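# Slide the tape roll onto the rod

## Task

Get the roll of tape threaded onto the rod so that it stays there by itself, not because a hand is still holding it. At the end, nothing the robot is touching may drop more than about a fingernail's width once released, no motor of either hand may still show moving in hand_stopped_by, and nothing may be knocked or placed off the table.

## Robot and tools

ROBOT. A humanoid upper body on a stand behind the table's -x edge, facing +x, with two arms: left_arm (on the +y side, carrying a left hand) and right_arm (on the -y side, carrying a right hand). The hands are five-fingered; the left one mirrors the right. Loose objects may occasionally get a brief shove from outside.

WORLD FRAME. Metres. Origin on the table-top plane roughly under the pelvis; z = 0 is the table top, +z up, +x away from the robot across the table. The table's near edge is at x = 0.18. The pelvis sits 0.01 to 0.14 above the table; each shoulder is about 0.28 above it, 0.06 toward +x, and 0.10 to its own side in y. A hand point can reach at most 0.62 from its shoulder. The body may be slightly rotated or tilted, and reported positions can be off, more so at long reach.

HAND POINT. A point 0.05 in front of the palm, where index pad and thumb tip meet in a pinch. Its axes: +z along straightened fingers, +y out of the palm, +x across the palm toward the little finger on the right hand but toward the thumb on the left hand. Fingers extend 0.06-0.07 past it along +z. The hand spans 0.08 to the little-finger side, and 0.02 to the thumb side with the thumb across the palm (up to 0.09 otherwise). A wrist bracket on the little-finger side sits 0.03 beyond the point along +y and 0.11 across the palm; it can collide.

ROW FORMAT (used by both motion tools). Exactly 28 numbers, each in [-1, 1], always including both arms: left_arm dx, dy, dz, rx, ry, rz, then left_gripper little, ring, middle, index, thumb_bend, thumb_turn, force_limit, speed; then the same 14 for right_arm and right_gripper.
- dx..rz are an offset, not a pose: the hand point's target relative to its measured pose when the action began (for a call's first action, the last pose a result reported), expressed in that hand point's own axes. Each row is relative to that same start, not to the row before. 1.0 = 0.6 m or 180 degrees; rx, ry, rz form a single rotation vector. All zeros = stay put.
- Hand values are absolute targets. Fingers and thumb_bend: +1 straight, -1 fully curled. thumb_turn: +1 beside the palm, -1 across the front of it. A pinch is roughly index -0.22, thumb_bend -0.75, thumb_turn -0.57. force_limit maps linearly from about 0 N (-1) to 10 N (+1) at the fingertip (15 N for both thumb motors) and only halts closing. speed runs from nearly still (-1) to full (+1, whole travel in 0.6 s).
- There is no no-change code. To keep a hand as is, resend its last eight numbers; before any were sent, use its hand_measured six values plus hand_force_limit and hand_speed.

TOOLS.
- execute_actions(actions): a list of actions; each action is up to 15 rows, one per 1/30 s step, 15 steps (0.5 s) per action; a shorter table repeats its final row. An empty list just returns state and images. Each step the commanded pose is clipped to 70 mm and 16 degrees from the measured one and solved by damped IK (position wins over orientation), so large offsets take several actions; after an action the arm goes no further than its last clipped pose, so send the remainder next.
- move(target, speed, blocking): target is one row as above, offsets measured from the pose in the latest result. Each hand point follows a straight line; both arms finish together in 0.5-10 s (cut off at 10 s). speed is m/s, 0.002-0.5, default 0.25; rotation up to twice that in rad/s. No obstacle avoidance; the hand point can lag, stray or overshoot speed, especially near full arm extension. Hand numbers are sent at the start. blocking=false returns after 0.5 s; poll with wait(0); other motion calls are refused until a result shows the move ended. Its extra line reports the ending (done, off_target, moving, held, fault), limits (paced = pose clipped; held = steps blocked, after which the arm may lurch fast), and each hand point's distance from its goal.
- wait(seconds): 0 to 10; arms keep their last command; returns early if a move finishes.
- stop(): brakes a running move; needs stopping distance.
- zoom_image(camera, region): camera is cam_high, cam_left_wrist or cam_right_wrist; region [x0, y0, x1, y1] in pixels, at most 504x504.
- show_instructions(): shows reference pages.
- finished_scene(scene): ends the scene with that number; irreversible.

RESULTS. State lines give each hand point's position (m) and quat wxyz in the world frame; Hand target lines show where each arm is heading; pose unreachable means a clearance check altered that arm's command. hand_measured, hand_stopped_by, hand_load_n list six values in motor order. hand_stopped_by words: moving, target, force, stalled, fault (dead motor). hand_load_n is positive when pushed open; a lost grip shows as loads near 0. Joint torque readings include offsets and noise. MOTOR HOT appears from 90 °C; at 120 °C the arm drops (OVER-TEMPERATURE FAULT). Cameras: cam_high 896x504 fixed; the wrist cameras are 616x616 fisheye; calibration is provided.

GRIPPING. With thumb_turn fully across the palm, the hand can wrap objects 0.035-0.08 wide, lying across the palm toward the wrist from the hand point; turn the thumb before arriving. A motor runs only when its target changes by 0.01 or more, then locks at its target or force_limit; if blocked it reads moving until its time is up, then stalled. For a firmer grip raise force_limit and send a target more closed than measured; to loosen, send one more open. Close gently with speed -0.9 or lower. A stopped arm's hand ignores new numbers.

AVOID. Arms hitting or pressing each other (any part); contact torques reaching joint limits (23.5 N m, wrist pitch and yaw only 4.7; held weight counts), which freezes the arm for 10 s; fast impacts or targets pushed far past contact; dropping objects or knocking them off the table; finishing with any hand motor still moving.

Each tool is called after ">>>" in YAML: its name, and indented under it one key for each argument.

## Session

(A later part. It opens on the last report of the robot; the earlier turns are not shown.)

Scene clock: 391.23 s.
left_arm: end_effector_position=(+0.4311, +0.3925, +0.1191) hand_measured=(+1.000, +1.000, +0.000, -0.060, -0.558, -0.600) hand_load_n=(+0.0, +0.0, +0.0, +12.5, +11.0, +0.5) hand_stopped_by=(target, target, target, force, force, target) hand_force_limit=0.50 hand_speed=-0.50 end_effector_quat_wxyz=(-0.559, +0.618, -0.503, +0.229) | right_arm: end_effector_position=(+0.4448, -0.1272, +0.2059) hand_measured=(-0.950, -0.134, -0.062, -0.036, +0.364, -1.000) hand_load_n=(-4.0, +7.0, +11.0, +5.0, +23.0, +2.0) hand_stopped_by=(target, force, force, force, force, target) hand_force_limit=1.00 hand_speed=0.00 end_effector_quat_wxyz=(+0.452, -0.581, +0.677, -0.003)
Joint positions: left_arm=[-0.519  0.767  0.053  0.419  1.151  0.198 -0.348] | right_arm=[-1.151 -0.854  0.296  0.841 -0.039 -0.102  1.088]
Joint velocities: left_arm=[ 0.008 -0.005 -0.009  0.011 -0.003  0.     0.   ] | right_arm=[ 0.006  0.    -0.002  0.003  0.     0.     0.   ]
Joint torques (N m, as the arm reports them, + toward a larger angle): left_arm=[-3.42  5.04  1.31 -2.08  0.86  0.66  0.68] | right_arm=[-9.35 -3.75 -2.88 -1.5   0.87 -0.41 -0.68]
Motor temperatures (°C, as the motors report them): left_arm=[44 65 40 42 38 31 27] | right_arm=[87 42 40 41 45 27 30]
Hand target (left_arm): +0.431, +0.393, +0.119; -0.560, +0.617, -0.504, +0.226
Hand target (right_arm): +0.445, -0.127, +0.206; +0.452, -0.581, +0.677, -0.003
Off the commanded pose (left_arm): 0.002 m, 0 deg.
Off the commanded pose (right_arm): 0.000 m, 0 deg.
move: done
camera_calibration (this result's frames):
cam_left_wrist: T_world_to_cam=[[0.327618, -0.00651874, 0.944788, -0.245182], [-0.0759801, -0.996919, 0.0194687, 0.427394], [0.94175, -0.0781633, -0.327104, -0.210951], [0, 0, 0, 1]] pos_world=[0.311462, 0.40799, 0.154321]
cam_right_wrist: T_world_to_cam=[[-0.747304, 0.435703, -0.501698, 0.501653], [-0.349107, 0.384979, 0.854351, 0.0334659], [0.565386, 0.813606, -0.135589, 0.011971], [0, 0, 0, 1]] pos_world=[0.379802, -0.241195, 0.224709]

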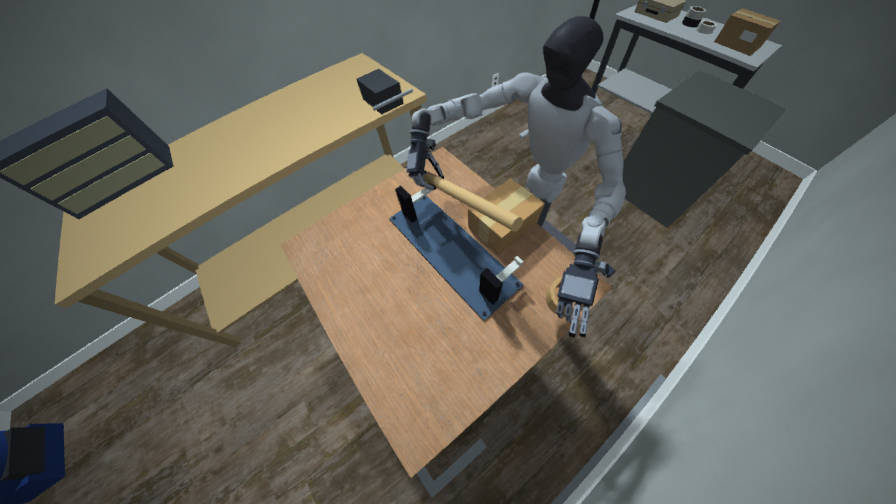

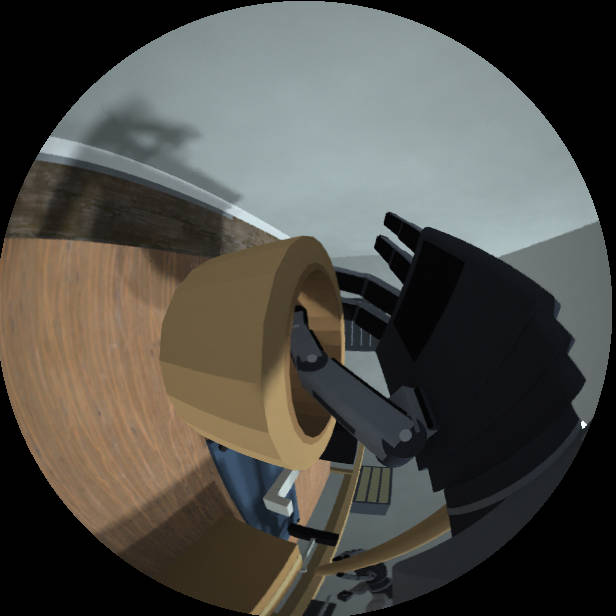

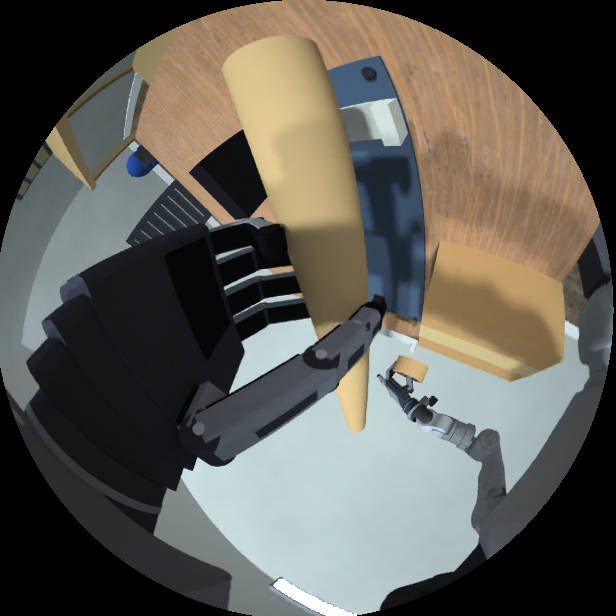

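>>> move:
  target: [-0.088,-0.308,-0.152,0.059,0.172,-0.426,1,1,0,-0.5,-0.95,-0.6,0.5,-0.5, 0,0,0,0,0,0,-0.95,-0.95,-0.95,-0.95,-0.95,-1,1,0]
  speed: 0.12

>>> move:
  target: [0,0,0,-0.114,0.058,-0.012,1,1,0,-0.5,-0.95,-0.6,0.5,-0.5, 0,0,0,0,0,0,-0.95,-0.95,-0.95,-0.95,-0.95,-1,1,0]
  speed: 0.08

>>> zoom_image:
  camera: "cam_high"
  region: [470,150,690,290]

>>> zoom_image:
  camera: "cam_right_wrist"
  region: [280,350,460,470]

Scene clock: 414.60 s.
left_arm: end_effector_position=(+0.4017, +0.3759, +0.3320) hand_measured=(+1.000, +1.000, +0.000, -0.060, -0.558, -0.600) hand_load_n=(+0.0, +0.0, +0.0, +13.0, +7.5, -3.0) hand_stopped_by=(target, target, target, force, force, target) hand_force_limit=0.50 hand_speed=-0.50 end_effector_quat_wxyz=(-0.220, +0.663, -0.112, +0.706) | right_arm: end_effector_position=(+0.4448, -0.1272, +0.2059) hand_measured=(-0.950, -0.134, -0.062, -0.036, +0.364, -1.000) hand_load_n=(-4.0, +7.0, +11.0, +5.0, +23.0, +2.0) hand_stopped_by=(target, force, force, force, force, target) hand_force_limit=1.00 hand_speed=0.00 end_effector_quat_wxyz=(+0.452, -0.581, +0.677, -0.003)
Joint positions: left_arm=[-0.512  0.805  0.849  0.365  0.008  0.043 -0.759] | right_arm=[-1.151 -0.854  0.296  0.841 -0.039 -0.102  1.088]
Joint velocities: left_arm=[-0.005  0.     0.002  0.005  0.005  0.004  0.   ] | right_arm=[-0.006 -0.006  0.002  0.008  0.021  0.     0.   ]
Joint torques (N m, as the arm reports them, + toward a larger angle): left_arm=[-2.87  5.53  1.01 -2.36 -1.18 -1.13  0.44] | right_arm=[-9.25 -4.04 -2.72 -1.06  1.46 -0.49 -0.82]
Motor temperatures (°C, as the motors report them): left_arm=[46 66 41 43 38 31 27] | right_arm=[88 42 40 41 45 27 30]
Hand target (left_arm): +0.401, +0.375, +0.333; -0.217, +0.662, -0.110, +0.709
Hand target (right_arm): +0.445, -0.127, +0.206; +0.452, -0.581, +0.677, -0.003
Off the commanded pose (left_arm): 0.005 m, 2 deg.
Off the commanded pose (right_arm): 0.000 m, 0 deg.
move: off_target (left_arm)
camera_calibration (this result's frames):
cam_left_wrist: T_world_to_cam=[[-0.138938, 0.932987, 0.332012, -0.399076], [-0.560792, -0.350452, 0.75013, 0.11357], [0.816216, -0.0819679, 0.571903, -0.361483], [0, 0, 0, 1]] pos_world=[0.30329, 0.382503, 0.254039]
cam_right_wrist: T_world_to_cam=[[-0.747303, 0.435703, -0.501698, 0.501653], [-0.349108, 0.384979, 0.854351, 0.033466], [0.565386, 0.813606, -0.135589, 0.0119709], [0, 0, 0, 1]] pos_world=[0.379802, -0.241195, 0.224709]

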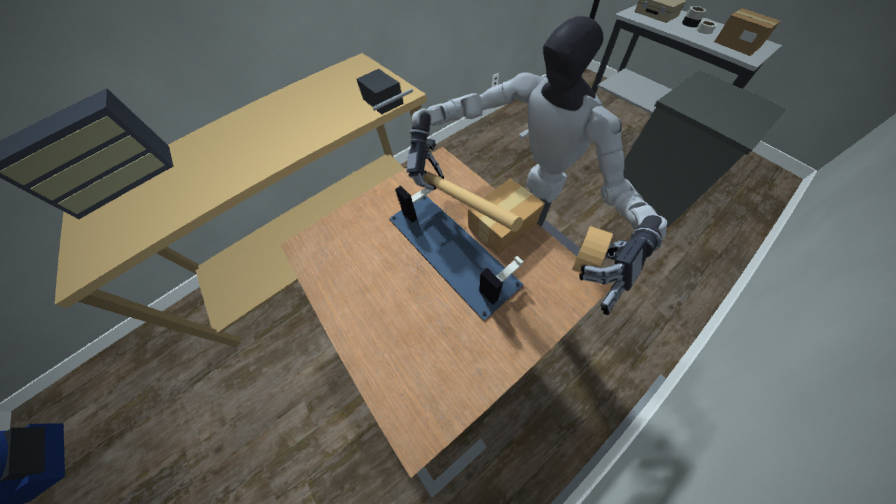

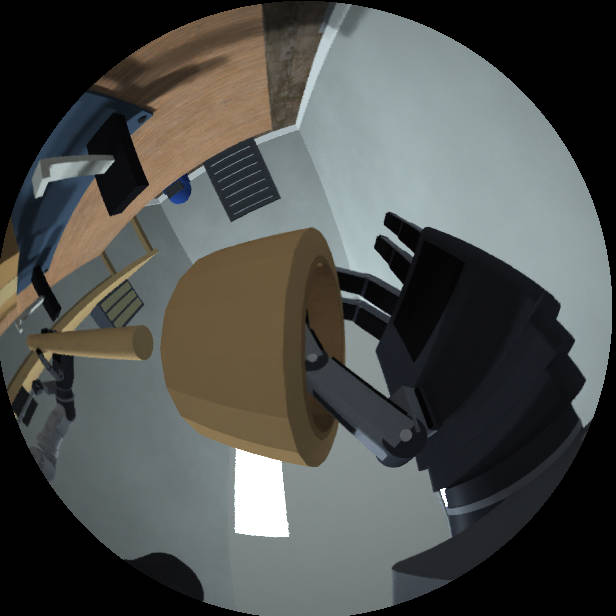

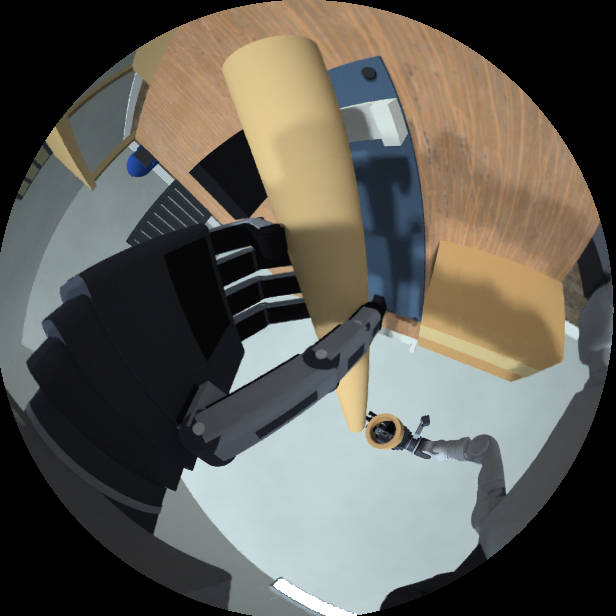

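Scene clock: 417.37 s.
left_arm: end_effector_position=(+0.4063, +0.3714, +0.3333) hand_measured=(+1.000, +1.000, +0.000, -0.060, -0.558, -0.600) hand_load_n=(+0.0, +0.0, +0.0, +13.0, +7.5, -3.5) hand_stopped_by=(target, target, target, force, force, target) hand_force_limit=0.50 hand_speed=-0.50 end_effector_quat_wxyz=(-0.129, +0.660, -0.183, +0.717) | right_arm: end_effector_position=(+0.4448, -0.1272, +0.2059) hand_measured=(-0.950, -0.134, -0.062, -0.036, +0.364, -1.000) hand_load_n=(-4.0, +7.0, +11.0, +5.0, +23.0, +2.0) hand_stopped_by=(target, force, force, force, force, target) hand_force_limit=1.00 hand_speed=0.00 end_effector_quat_wxyz=(+0.452, -0.581, +0.677, -0.003)
Joint positions: left_arm=[-0.963  1.119  0.737  1.392  0.067 -0.533 -1.064] | right_arm=[-1.151 -0.854  0.296  0.841 -0.039 -0.102  1.088]
Joint velocities: left_arm=[ 0.002 -0.003 -0.005 -0.009 -0.002  0.     0.   ] | right_arm=[-0.011  0.    -0.002  0.011  0.005  0.     0.   ]
Joint torques (N m, as the arm reports them, + toward a larger angle): left_arm=[-3.38  5.63  0.43 -2.08 -1.08 -0.86  0.4 ] | right_arm=[-9.66 -4.56 -2.86 -1.37  1.26 -0.44 -0.68]
Motor temperatures (°C, as the motors report them): left_arm=[46 67 40 43 38 32 27] | right_arm=[88 42 40 41 45 27 30]
Hand target (left_arm): +0.406, +0.371, +0.333; -0.128, +0.662, -0.184, +0.716
Hand target (right_arm): +0.445, -0.127, +0.206; +0.452, -0.581, +0.677, -0.003
Off the commanded pose (left_arm): 0.007 m, 10 deg.
Off the commanded pose (right_arm): 0.000 m, 0 deg.
move: off_target (left_arm)
camera_calibration (this result's frames):
cam_left_wrist: T_world_to_cam=[[0.0887085, 0.945727, 0.312619, -0.485481], [-0.599572, -0.199927, 0.774947, 0.0652215], [0.795389, -0.256182, 0.549297, -0.285636], [0, 0, 0, 1]] pos_world=[0.309363, 0.398997, 0.258126]
cam_right_wrist: T_world_to_cam=[[-0.747303, 0.435703, -0.501698, 0.501653], [-0.349107, 0.384979, 0.854351, 0.0334659], [0.565386, 0.813606, -0.135589, 0.0119709], [0, 0, 0, 1]] pos_world=[0.379802, -0.241195, 0.22471]

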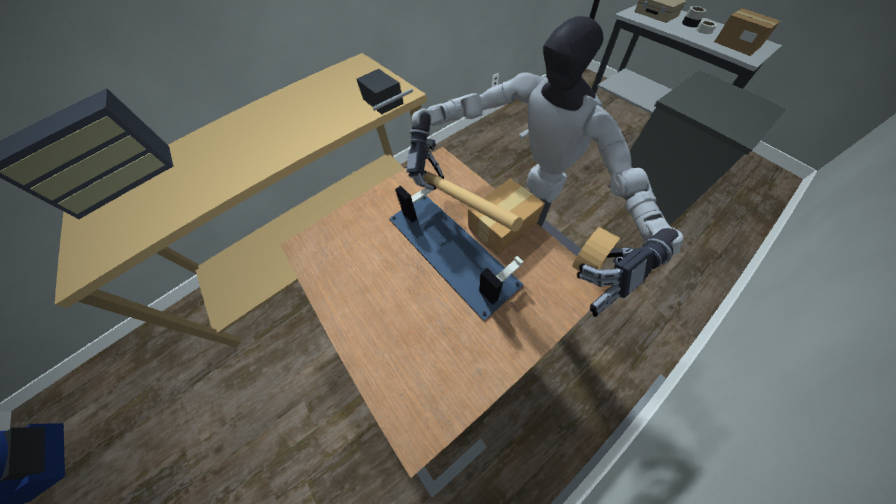

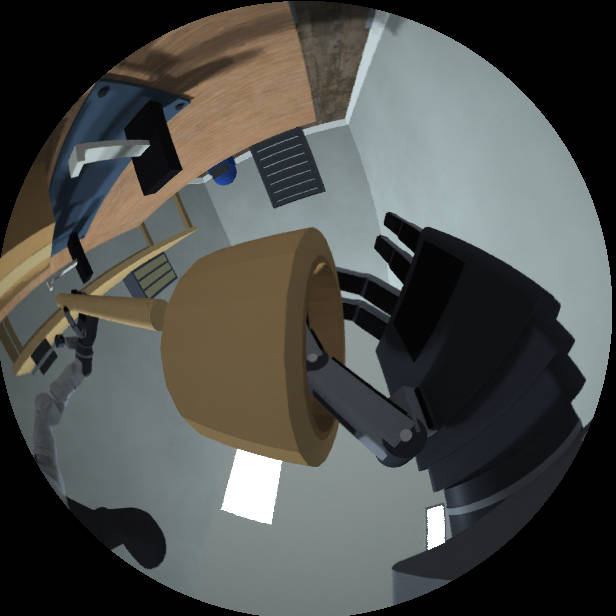

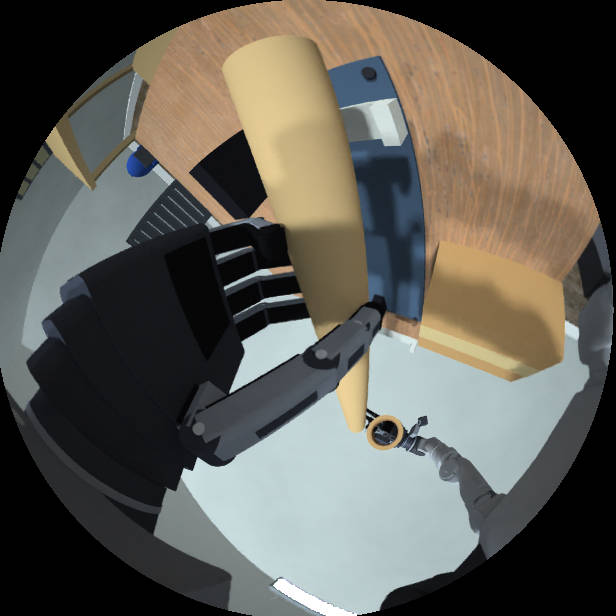

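Region (470, 150, 690, 290) of cam_high's 896x504 image, scaled by 2.291, with more detail than that image has; it fills the top 321 rows of this view, and the rest is white.

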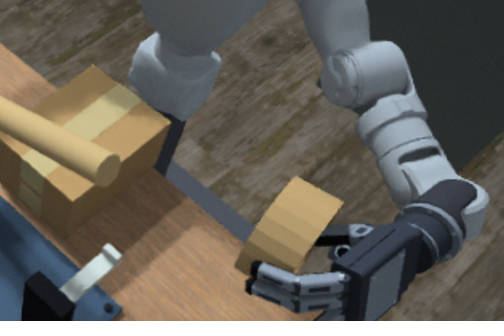

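Region (280, 350, 460, 470) of cam_right_wrist's 616x616 image, scaled by 2.800, with more detail than that image has.

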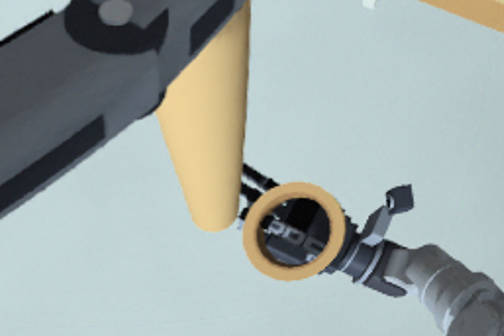

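>>> move:
  target: [0,0,0.07,0,0,0,1,1,0,-0.5,-0.95,-0.6,0.5,-0.5,0,0,0,0,0,0,-0.95,-0.95,-0.95,-0.95,-0.95,-1,1,0]
  speed: 0.08

Scene clock: 431.33 s.
left_arm: end_effector_position=(+0.4480, +0.3646, +0.3346) hand_measured=(+1.000, +1.000, +0.000, -0.060, -0.558, -0.600) hand_load_n=(+0.0, +0.0, +0.0, +13.0, +7.5, -3.5) hand_stopped_by=(target, target, target, force, force, target) hand_force_limit=0.50 hand_speed=-0.50 end_effector_quat_wxyz=(-0.150, +0.674, -0.157, +0.706) | right_arm: end_effector_position=(+0.4448, -0.1272, +0.2059) hand_measured=(-0.950, -0.134, -0.062, -0.036, +0.364, -1.000) hand_load_n=(-4.0, +7.0, +11.0, +5.0, +23.0, +2.0) hand_stopped_by=(target, force, force, force, force, target) hand_force_limit=1.00 hand_speed=0.00 end_effector_quat_wxyz=(+0.452, -0.581, +0.677, -0.003)
Joint positions: left_arm=[-1.092  1.054  0.639  1.393  0.177 -0.459 -0.87 ] | right_arm=[-1.151 -0.854  0.296  0.841 -0.039 -0.102  1.088]
Joint velocities: left_arm=[-0.005  0.002 -0.012  0.     0.017  0.     0.   ] | right_arm=[ 0.     0.011 -0.011  0.     0.003  0.     0.   ]
Joint torques (N m, as the arm reports them, + toward a larger angle): left_arm=[-3.92  5.1   0.38 -2.2  -0.98 -1.19  0.54] | right_arm=[-9.2  -4.68 -2.25 -1.32  1.64 -0.48 -0.65]
Motor temperatures (°C, as the motors report them): left_arm=[47 68 40 43 38 32 26] | right_arm=[89 42 40 41 45 27 30]
Hand target (left_arm): +0.448, +0.365, +0.335; -0.151, +0.674, -0.156, +0.706
Hand target (right_arm): +0.445, -0.127, +0.206; +0.452, -0.581, +0.677, -0.003
Off the commanded pose (left_arm): 0.003 m, 4 deg.
Off the commanded pose (right_arm): 0.000 m, 0 deg.
move: off_target (left_arm)
camera_calibration (this result's frames):
cam_left_wrist: T_world_to_cam=[[0.0247703, 0.952796, 0.302598, -0.453659], [-0.568387, -0.235583, 0.788313, 0.0824203], [0.822389, -0.191519, 0.535721, -0.35246], [0, 0, 0, 1]] pos_world=[0.347943, 0.384158, 0.261124]
cam_right_wrist: T_world_to_cam=[[-0.747303, 0.435703, -0.501698, 0.501653], [-0.349108, 0.384979, 0.854351, 0.0334659], [0.565386, 0.813606, -0.135589, 0.0119709], [0, 0, 0, 1]] pos_world=[0.379802, -0.241195, 0.224709]

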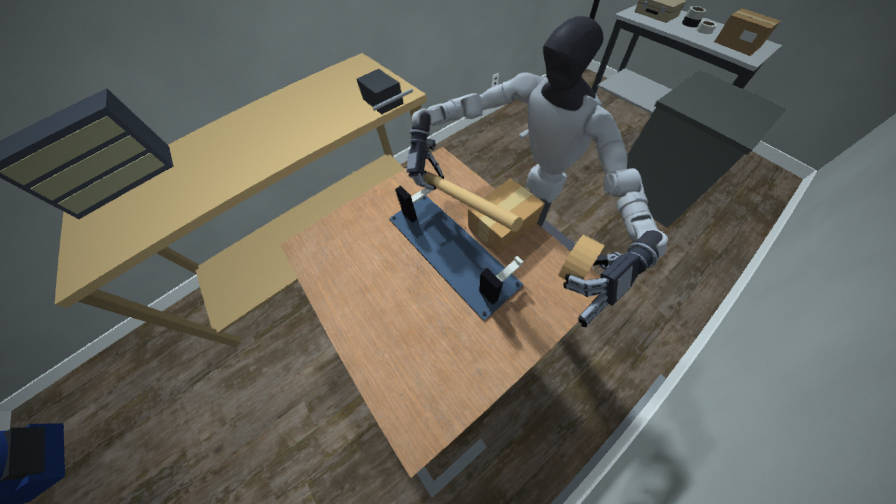

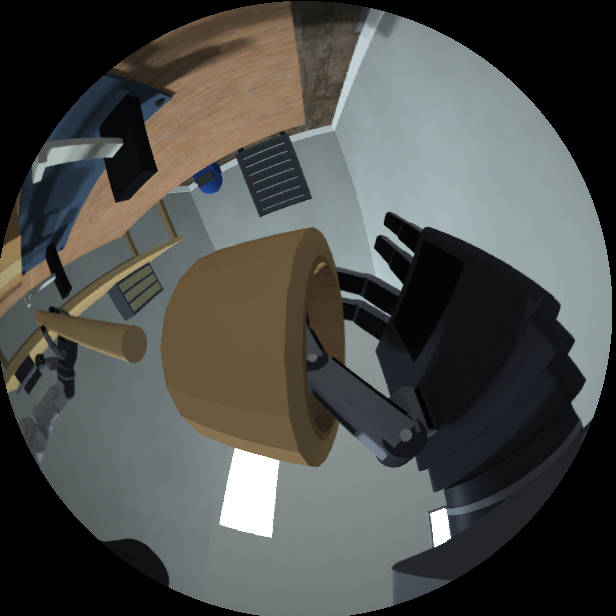

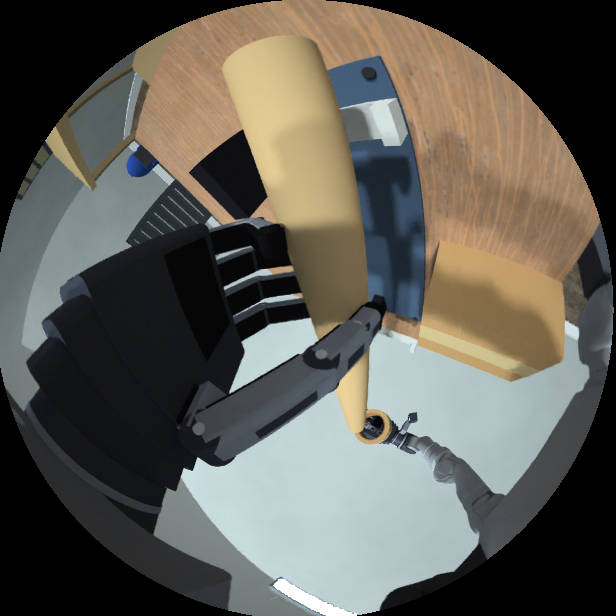

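>>> move:
  target: [0.03,0,0.035,0,0,0,1,1,0,-0.5,-0.95,-0.6,0.5,-0.5,0,0,0,0,0,0,-0.95,-0.95,-0.95,-0.95,-0.95,-1,1,0]
  speed: 0.08

>>> zoom_image:
  camera: "cam_right_wrist"
  region: [280,350,460,470]

Scene clock: 436.63 s.
left_arm: end_effector_position=(+0.4685, +0.3543, +0.3516) hand_measured=(+1.000, +1.000, +0.000, -0.060, -0.558, -0.600) hand_load_n=(+0.0, +0.0, +0.0, +13.0, +7.0, -3.5) hand_stopped_by=(target, target, target, force, force, target) hand_force_limit=0.50 hand_speed=-0.50 end_effector_quat_wxyz=(-0.152, +0.675, -0.152, +0.706) | right_arm: end_effector_position=(+0.4448, -0.1272, +0.2059) hand_measured=(-0.950, -0.134, -0.062, -0.036, +0.364, -1.000) hand_load_n=(-4.0, +7.0, +11.0, +5.0, +23.0, +2.0) hand_stopped_by=(target, force, force, force, force, target) hand_force_limit=1.00 hand_speed=0.00 end_effector_quat_wxyz=(+0.452, -0.581, +0.677, -0.003)
Joint positions: left_arm=[-1.204  1.036  0.58   1.391  0.229 -0.385 -0.813] | right_arm=[-1.151 -0.854  0.296  0.841 -0.039 -0.102  1.088]
Joint velocities: left_arm=[-0.003  0.     0.002  0.002  0.009  0.     0.   ] | right_arm=[ 0.    -0.006 -0.005 -0.003  0.005  0.     0.   ]
Joint torques (N m, as the arm reports them, + toward a larger angle): left_arm=[-4.22  4.59  0.19 -2.27 -0.92 -1.31  0.54] | right_arm=[-9.31 -4.77 -2.51 -0.99  1.42 -0.44 -0.77]
Motor temperatures (°C, as the motors report them): left_arm=[48 67 40 44 38 32 26] | right_arm=[89 42 40 41 45 27 30]
Hand target (left_arm): +0.469, +0.355, +0.351; -0.153, +0.676, -0.153, +0.704
Hand target (right_arm): +0.445, -0.127, +0.206; +0.452, -0.581, +0.677, -0.003
Off the commanded pose (left_arm): 0.002 m, 1 deg.
Off the commanded pose (right_arm): 0.000 m, 0 deg.
move: done
camera_calibration (this result's frames):
cam_left_wrist: T_world_to_cam=[[0.0166876, 0.954198, 0.29871, -0.44492], [-0.564965, -0.23749, 0.790198, 0.0766964], [0.824946, -0.181947, 0.535126, -0.384758], [0, 0, 0, 1]] pos_world=[0.36816, 0.372751, 0.278191]
cam_right_wrist: T_world_to_cam=[[-0.747303, 0.435703, -0.501698, 0.501653], [-0.349107, 0.384979, 0.854351, 0.0334659], [0.565386, 0.813606, -0.135589, 0.011971], [0, 0, 0, 1]] pos_world=[0.379802, -0.241195, 0.224709]

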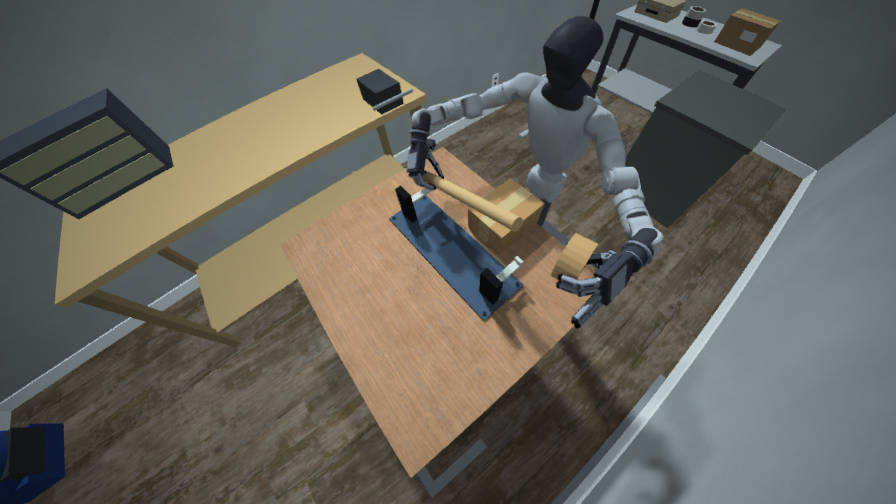

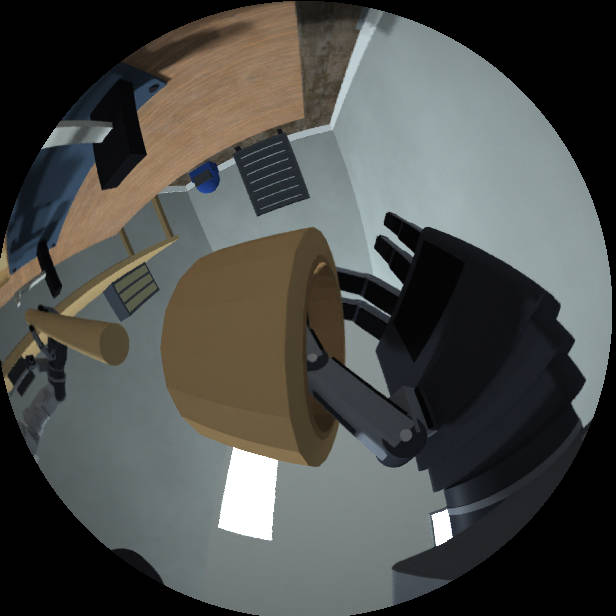

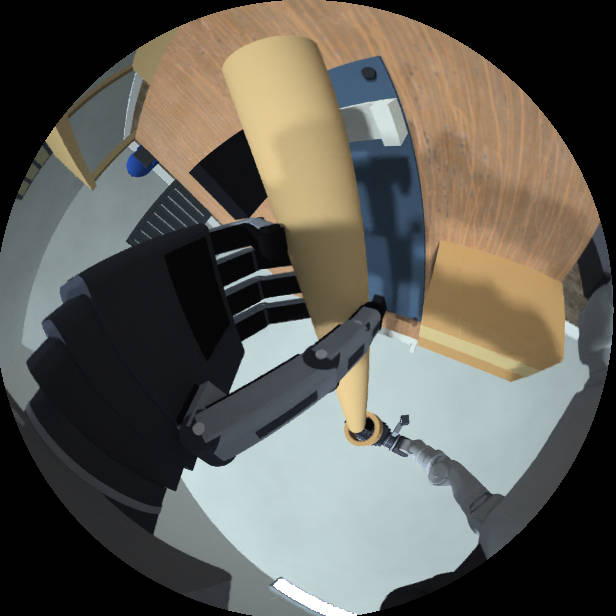

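Region (280, 350, 460, 470) of cam_right_wrist's 616x616 image, scaled by 2.800, with more detail than that image has.

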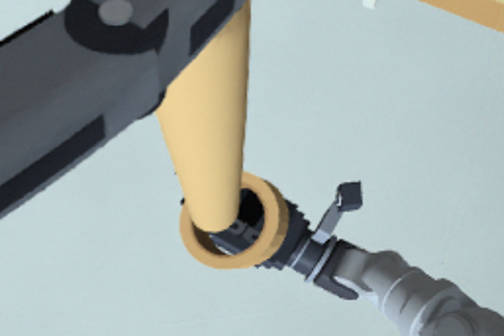

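>>> move:
  target: [0,0.1,0,0,0,0,1,1,0,-0.5,-0.95,-0.6,0.5,-0.5,0,0,0,0,0,0,-0.95,-0.95,-0.95,-0.95,-0.95,-1,1,0]
  speed: 0.06

>>> zoom_image:
  camera: "cam_right_wrist"
  region: [280,350,460,470]

Scene clock: 443.73 s.
left_arm: end_effector_position=(+0.4645, +0.3047, +0.3264) hand_measured=(+1.000, +1.000, +0.000, -0.060, -0.558, -0.600) hand_load_n=(+0.0, +0.0, +0.0, +13.0, +7.0, -3.5) hand_stopped_by=(target, target, target, force, force, target) hand_force_limit=0.50 hand_speed=-0.50 end_effector_quat_wxyz=(-0.150, +0.676, -0.147, +0.707) | right_arm: end_effector_position=(+0.4448, -0.1272, +0.2059) hand_measured=(-0.950, -0.134, -0.062, -0.036, +0.364, -1.000) hand_load_n=(-4.0, +7.0, +11.0, +5.0, +23.0, +2.0) hand_stopped_by=(target, force, force, force, force, target) hand_force_limit=1.00 hand_speed=0.00 end_effector_quat_wxyz=(+0.452, -0.581, +0.677, -0.003)
Joint positions: left_arm=[-0.78   0.695  0.652  0.438  0.14   0.11  -0.742] | right_arm=[-1.151 -0.854  0.296  0.841 -0.039 -0.102  1.088]
Joint velocities: left_arm=[ 0.015  0.     0.    -0.011 -0.009  0.007  0.005] | right_arm=[-0.003 -0.012  0.    -0.012 -0.025  0.     0.   ]
Joint torques (N m, as the arm reports them, + toward a larger angle): left_arm=[-3.78  4.64  0.29 -2.48 -0.59 -1.19  0.54] | right_arm=[-9.53 -4.23 -3.08 -1.66  1.54 -0.43 -0.69]
Motor temperatures (°C, as the motors report them): left_arm=[49 66 40 44 38 33 26] | right_arm=[90 42 40 41 45 27 30]
Hand target (left_arm): +0.465, +0.305, +0.324; -0.151, +0.678, -0.147, +0.704
Hand target (right_arm): +0.445, -0.127, +0.206; +0.452, -0.581, +0.677, -0.003
Off the commanded pose (left_arm): 0.007 m, 1 deg.
Off the commanded pose (right_arm): 0.000 m, 0 deg.
MOTOR HOT: a motor of the right arm reached 90 °C. Now the hottest motor of the right arm, joint 1 (shoulder pitch), reports 90 °C. The temperature limit of the motors' drives, at which the controller stops that arm, is 120 °C. To cool a motor, set the load down, stop pushing, or move to a pose that needs little force.
move: off_target (left_arm)
camera_calibration (this result's frames):
cam_left_wrist: T_world_to_cam=[[0.0117826, 0.957439, 0.288396, -0.385349], [-0.565538, -0.231475, 0.791572, 0.0804754], [0.824638, -0.172426, 0.53874, -0.380896], [0, 0, 0, 1]] pos_world=[0.364154, 0.3219, 0.252635]
cam_right_wrist: T_world_to_cam=[[-0.747303, 0.435703, -0.501698, 0.501653], [-0.349108, 0.384979, 0.854351, 0.0334659], [0.565386, 0.813606, -0.135589, 0.0119709], [0, 0, 0, 1]] pos_world=[0.379802, -0.241195, 0.224709]

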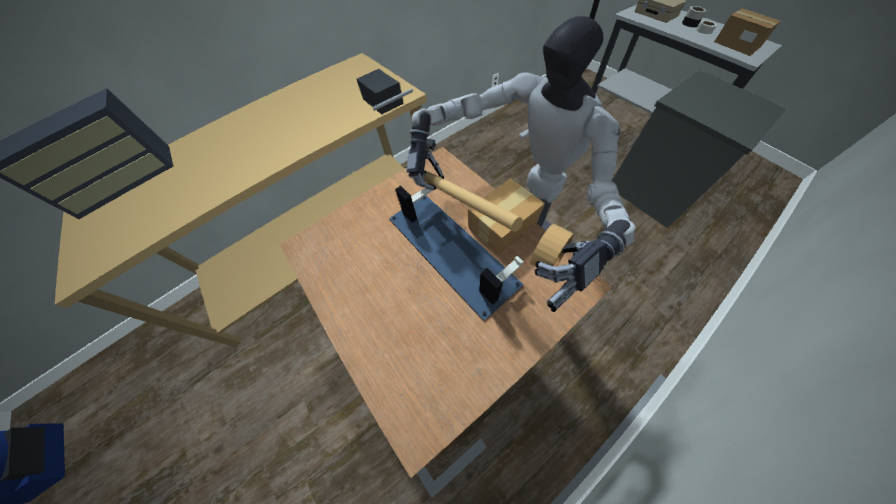

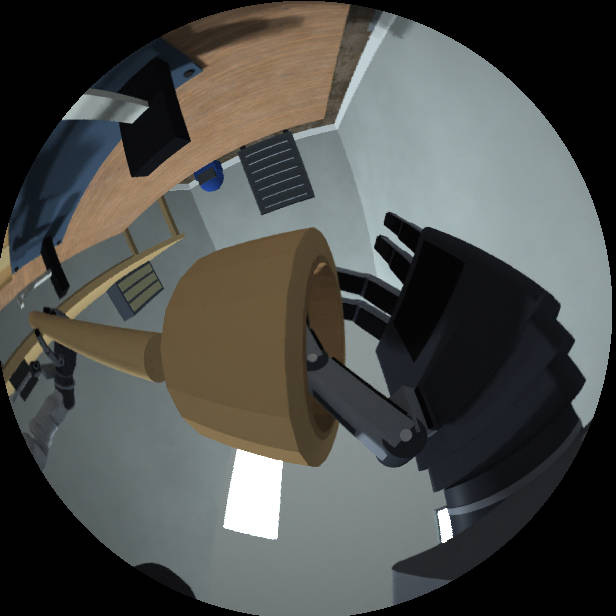

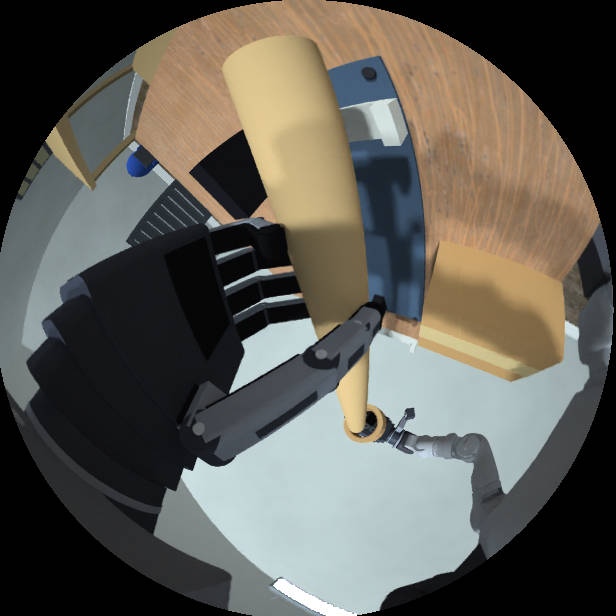

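Region (280, 350, 460, 470) of cam_right_wrist's 616x616 image, scaled by 2.800, with more detail than that image has.

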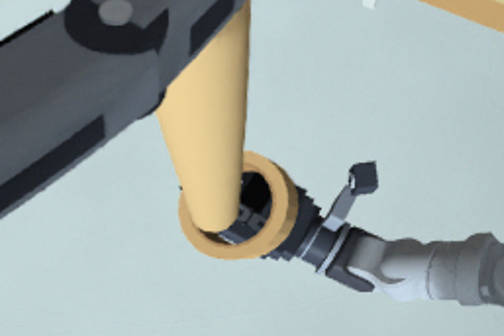

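>>> move:
  target: [0.025,0.06,0.015,0,0,0,1,1,0,-0.5,-0.95,-0.6,0.5,-0.5,0,0,0,0,0,0,-0.95,-0.95,-0.95,-0.95,-0.95,-1,1,0]
  speed: 0.05

>>> zoom_image:
  camera: "cam_right_wrist"
  region: [280,350,460,470]

Scene clock: 448.87 s.
left_arm: end_effector_position=(+0.4725, +0.2653, +0.3256) hand_measured=(+1.000, +1.000, +0.000, -0.060, -0.558, -0.600) hand_load_n=(+0.0, +0.0, +0.0, +13.0, +7.0, -3.5) hand_stopped_by=(target, target, target, force, force, target) hand_force_limit=0.50 hand_speed=-0.50 end_effector_quat_wxyz=(-0.146, +0.676, -0.146, +0.708) | right_arm: end_effector_position=(+0.4448, -0.1272, +0.2059) hand_measured=(-0.950, -0.134, -0.062, -0.036, +0.364, -1.000) hand_load_n=(-4.0, +7.0, +11.0, +5.0, +23.0, +2.0) hand_stopped_by=(target, force, force, force, force, target) hand_force_limit=1.00 hand_speed=0.00 end_effector_quat_wxyz=(+0.452, -0.581, +0.677, -0.003)
Joint positions: left_arm=[-0.755  0.573  0.582  0.204  0.175  0.27  -0.665] | right_arm=[-1.151 -0.854  0.296  0.841 -0.039 -0.102  1.088]
Joint velocities: left_arm=[ 0.002  0.011  0.006  0.005 -0.005  0.004  0.004] | right_arm=[-0.006  0.006  0.    -0.003 -0.006  0.     0.   ]
Joint torques (N m, as the arm reports them, + toward a larger angle): left_arm=[-3.9   4.22  0.29 -2.5  -0.37 -1.26  0.53] | right_arm=[-9.29 -4.73 -2.49 -1.52  1.16 -0.45 -0.69]
Motor temperatures (°C, as the motors report them): left_arm=[50 66 40 44 38 33 26] | right_arm=[90 42 41 42 45 27 30]
Hand target (left_arm): +0.473, +0.266, +0.324; -0.149, +0.677, -0.147, +0.706
Hand target (right_arm): +0.445, -0.127, +0.206; +0.452, -0.581, +0.677, -0.003
Off the commanded pose (left_arm): 0.001 m, 0 deg.
Off the commanded pose (right_arm): 0.000 m, 0 deg.
MOTOR HOT: still on. Now the hottest motor of the right arm, joint 1 (shoulder pitch), reports 90 °C; a drive's own limit is 120 °C.
move: done
camera_calibration (this result's frames):
cam_left_wrist: T_world_to_cam=[[0.0165338, 0.959049, 0.282757, -0.348297], [-0.567186, -0.223896, 0.792572, 0.0750215], [0.823424, -0.17348, 0.540257, -0.393538], [0, 0, 0, 1]] pos_world=[0.372358, 0.28256, 0.251635]
cam_right_wrist: T_world_to_cam=[[-0.747304, 0.435703, -0.501698, 0.501653], [-0.349108, 0.384979, 0.854351, 0.0334659], [0.565386, 0.813606, -0.135589, 0.0119711], [0, 0, 0, 1]] pos_world=[0.379802, -0.241195, 0.224709]

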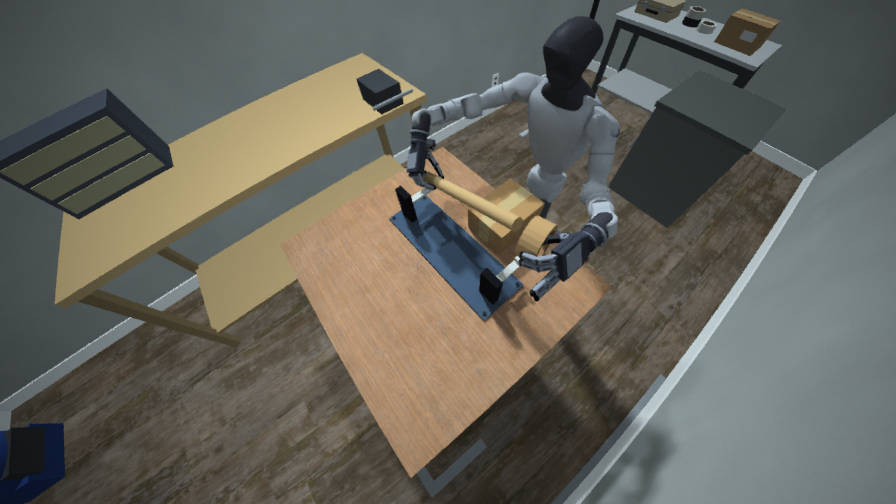

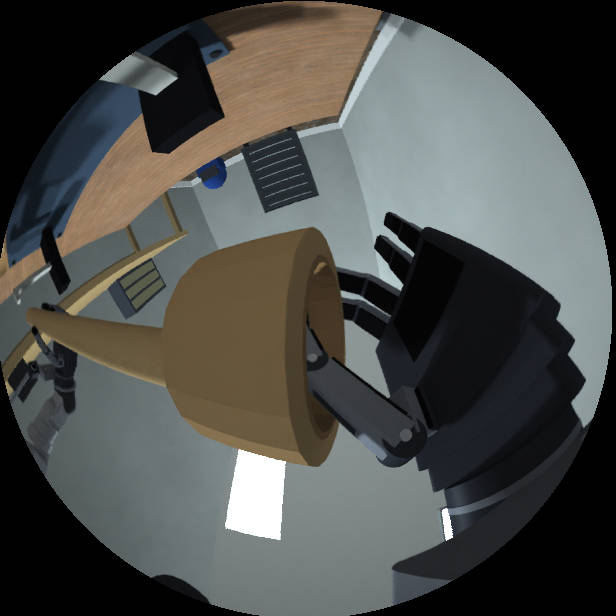

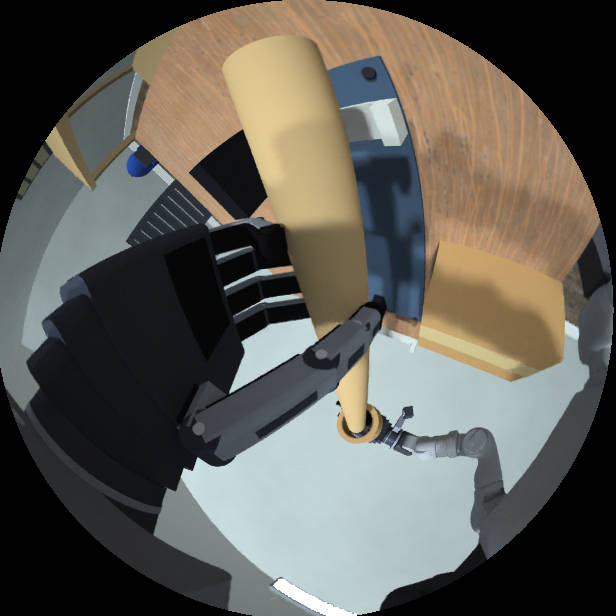

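Region (280, 350, 460, 470) of cam_right_wrist's 616x616 image, scaled by 2.800, with more detail than that image has.

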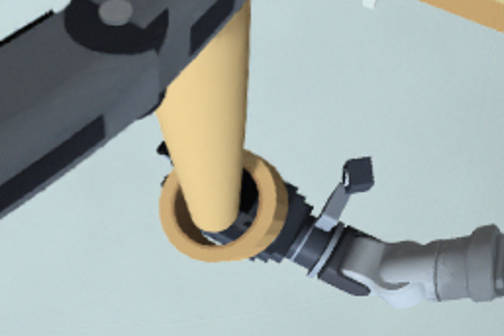

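>>> move:
  target: [0.01,0.06,0,0,0,0,1,1,0,-0.5,-0.95,-0.6,0.5,-0.5,0,0,0,0,0,0,-0.95,-0.95,-0.95,-0.95,-0.95,-1,1,0]
  speed: 0.04

>>> zoom_image:
  camera: "cam_right_wrist"
  region: [280,350,460,470]

>>> zoom_image:
  camera: "cam_high"
  region: [470,170,630,290]

Scene clock: 454.23 s.
left_arm: end_effector_position=(+0.4718, +0.2303, +0.3167) hand_measured=(+1.000, +1.000, +0.000, -0.060, -0.558, -0.600) hand_load_n=(+0.0, +0.0, +0.0, +13.0, +7.0, -3.5) hand_stopped_by=(target, target, target, force, force, target) hand_force_limit=0.50 hand_speed=-0.50 end_effector_quat_wxyz=(-0.143, +0.675, -0.146, +0.709) | right_arm: end_effector_position=(+0.4448, -0.1272, +0.2059) hand_measured=(-0.950, -0.134, -0.062, -0.036, +0.364, -1.000) hand_load_n=(-4.0, +7.0, +11.0, +5.0, +23.0, +2.0) hand_stopped_by=(target, force, force, force, force, target) hand_force_limit=1.00 hand_speed=0.00 end_effector_quat_wxyz=(+0.452, -0.581, +0.677, -0.003)
Joint positions: left_arm=[-0.702  0.457  0.516  0.016  0.21   0.37  -0.594] | right_arm=[-1.151 -0.854  0.296  0.841 -0.039 -0.102  1.088]
Joint velocities: left_arm=[-0.005 -0.002 -0.015 -0.002  0.006  0.001  0.004] | right_arm=[ 0.002  0.012  0.005 -0.008  0.002  0.     0.   ]
Joint torques (N m, as the arm reports them, + toward a larger angle): left_arm=[-3.87  3.62  0.2  -2.47 -0.2  -1.32  0.54] | right_arm=[-9.57 -4.26 -2.52 -1.51  1.47 -0.47 -0.63]
Motor temperatures (°C, as the motors report them): left_arm=[50 65 40 44 38 33 26] | right_arm=[90 43 41 42 45 27 30]
Hand target (left_arm): +0.472, +0.231, +0.315; -0.146, +0.677, -0.146, +0.707
Hand target (right_arm): +0.445, -0.127, +0.206; +0.452, -0.581, +0.677, -0.003
Off the commanded pose (left_arm): 0.001 m, 0 deg.
Off the commanded pose (right_arm): 0.000 m, 0 deg.
MOTOR HOT: still on. Now the hottest motor of the right arm, joint 1 (shoulder pitch), reports 90 °C; a drive's own limit is 120 °C.
move: done
camera_calibration (this result's frames):
cam_left_wrist: T_world_to_cam=[[0.0197107, 0.960442, 0.277782, -0.312384], [-0.568411, -0.217802, 0.793392, 0.072735], [0.822509, -0.173532, 0.541633, -0.394194], [0, 0, 0, 1]] pos_world=[0.371729, 0.247463, 0.242575]
cam_right_wrist: T_world_to_cam=[[-0.747304, 0.435703, -0.501698, 0.501653], [-0.349108, 0.384979, 0.854351, 0.0334659], [0.565386, 0.813606, -0.135589, 0.011971], [0, 0, 0, 1]] pos_world=[0.379802, -0.241195, 0.22471]

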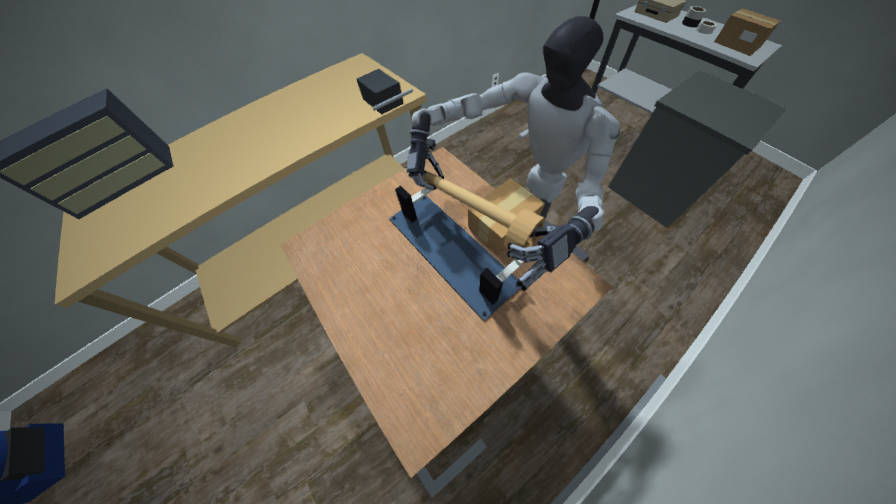

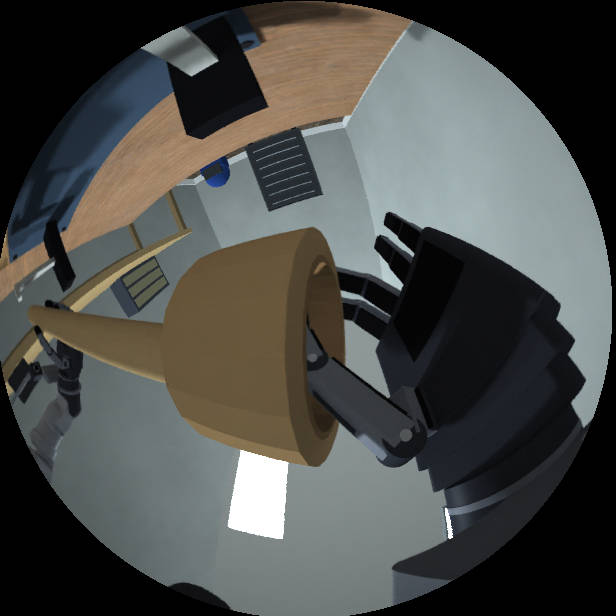

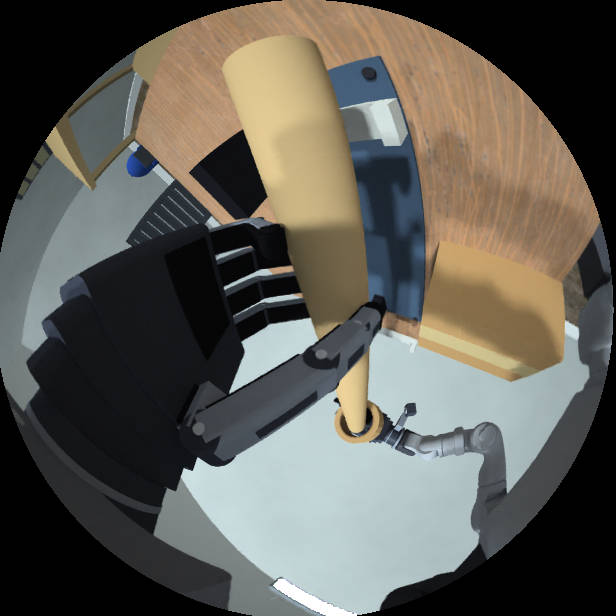

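Region (280, 350, 460, 470) of cam_right_wrist's 616x616 image, scaled by 2.800, with more detail than that image has.

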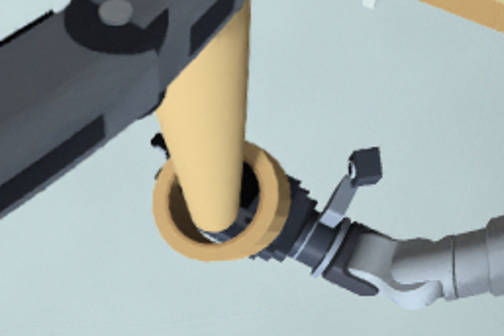

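Region (470, 170, 630, 290) of cam_high's 896x504 image, scaled by 3.150, with more detail than that image has; it fills the top 378 rows of this view, and the rest is white.

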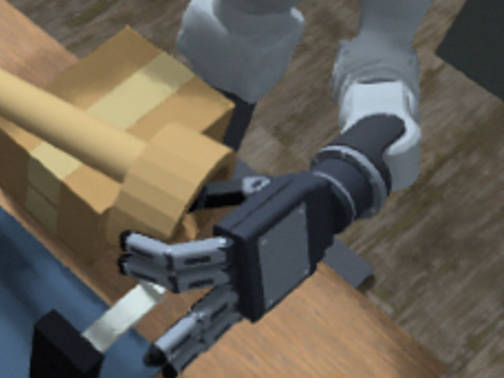

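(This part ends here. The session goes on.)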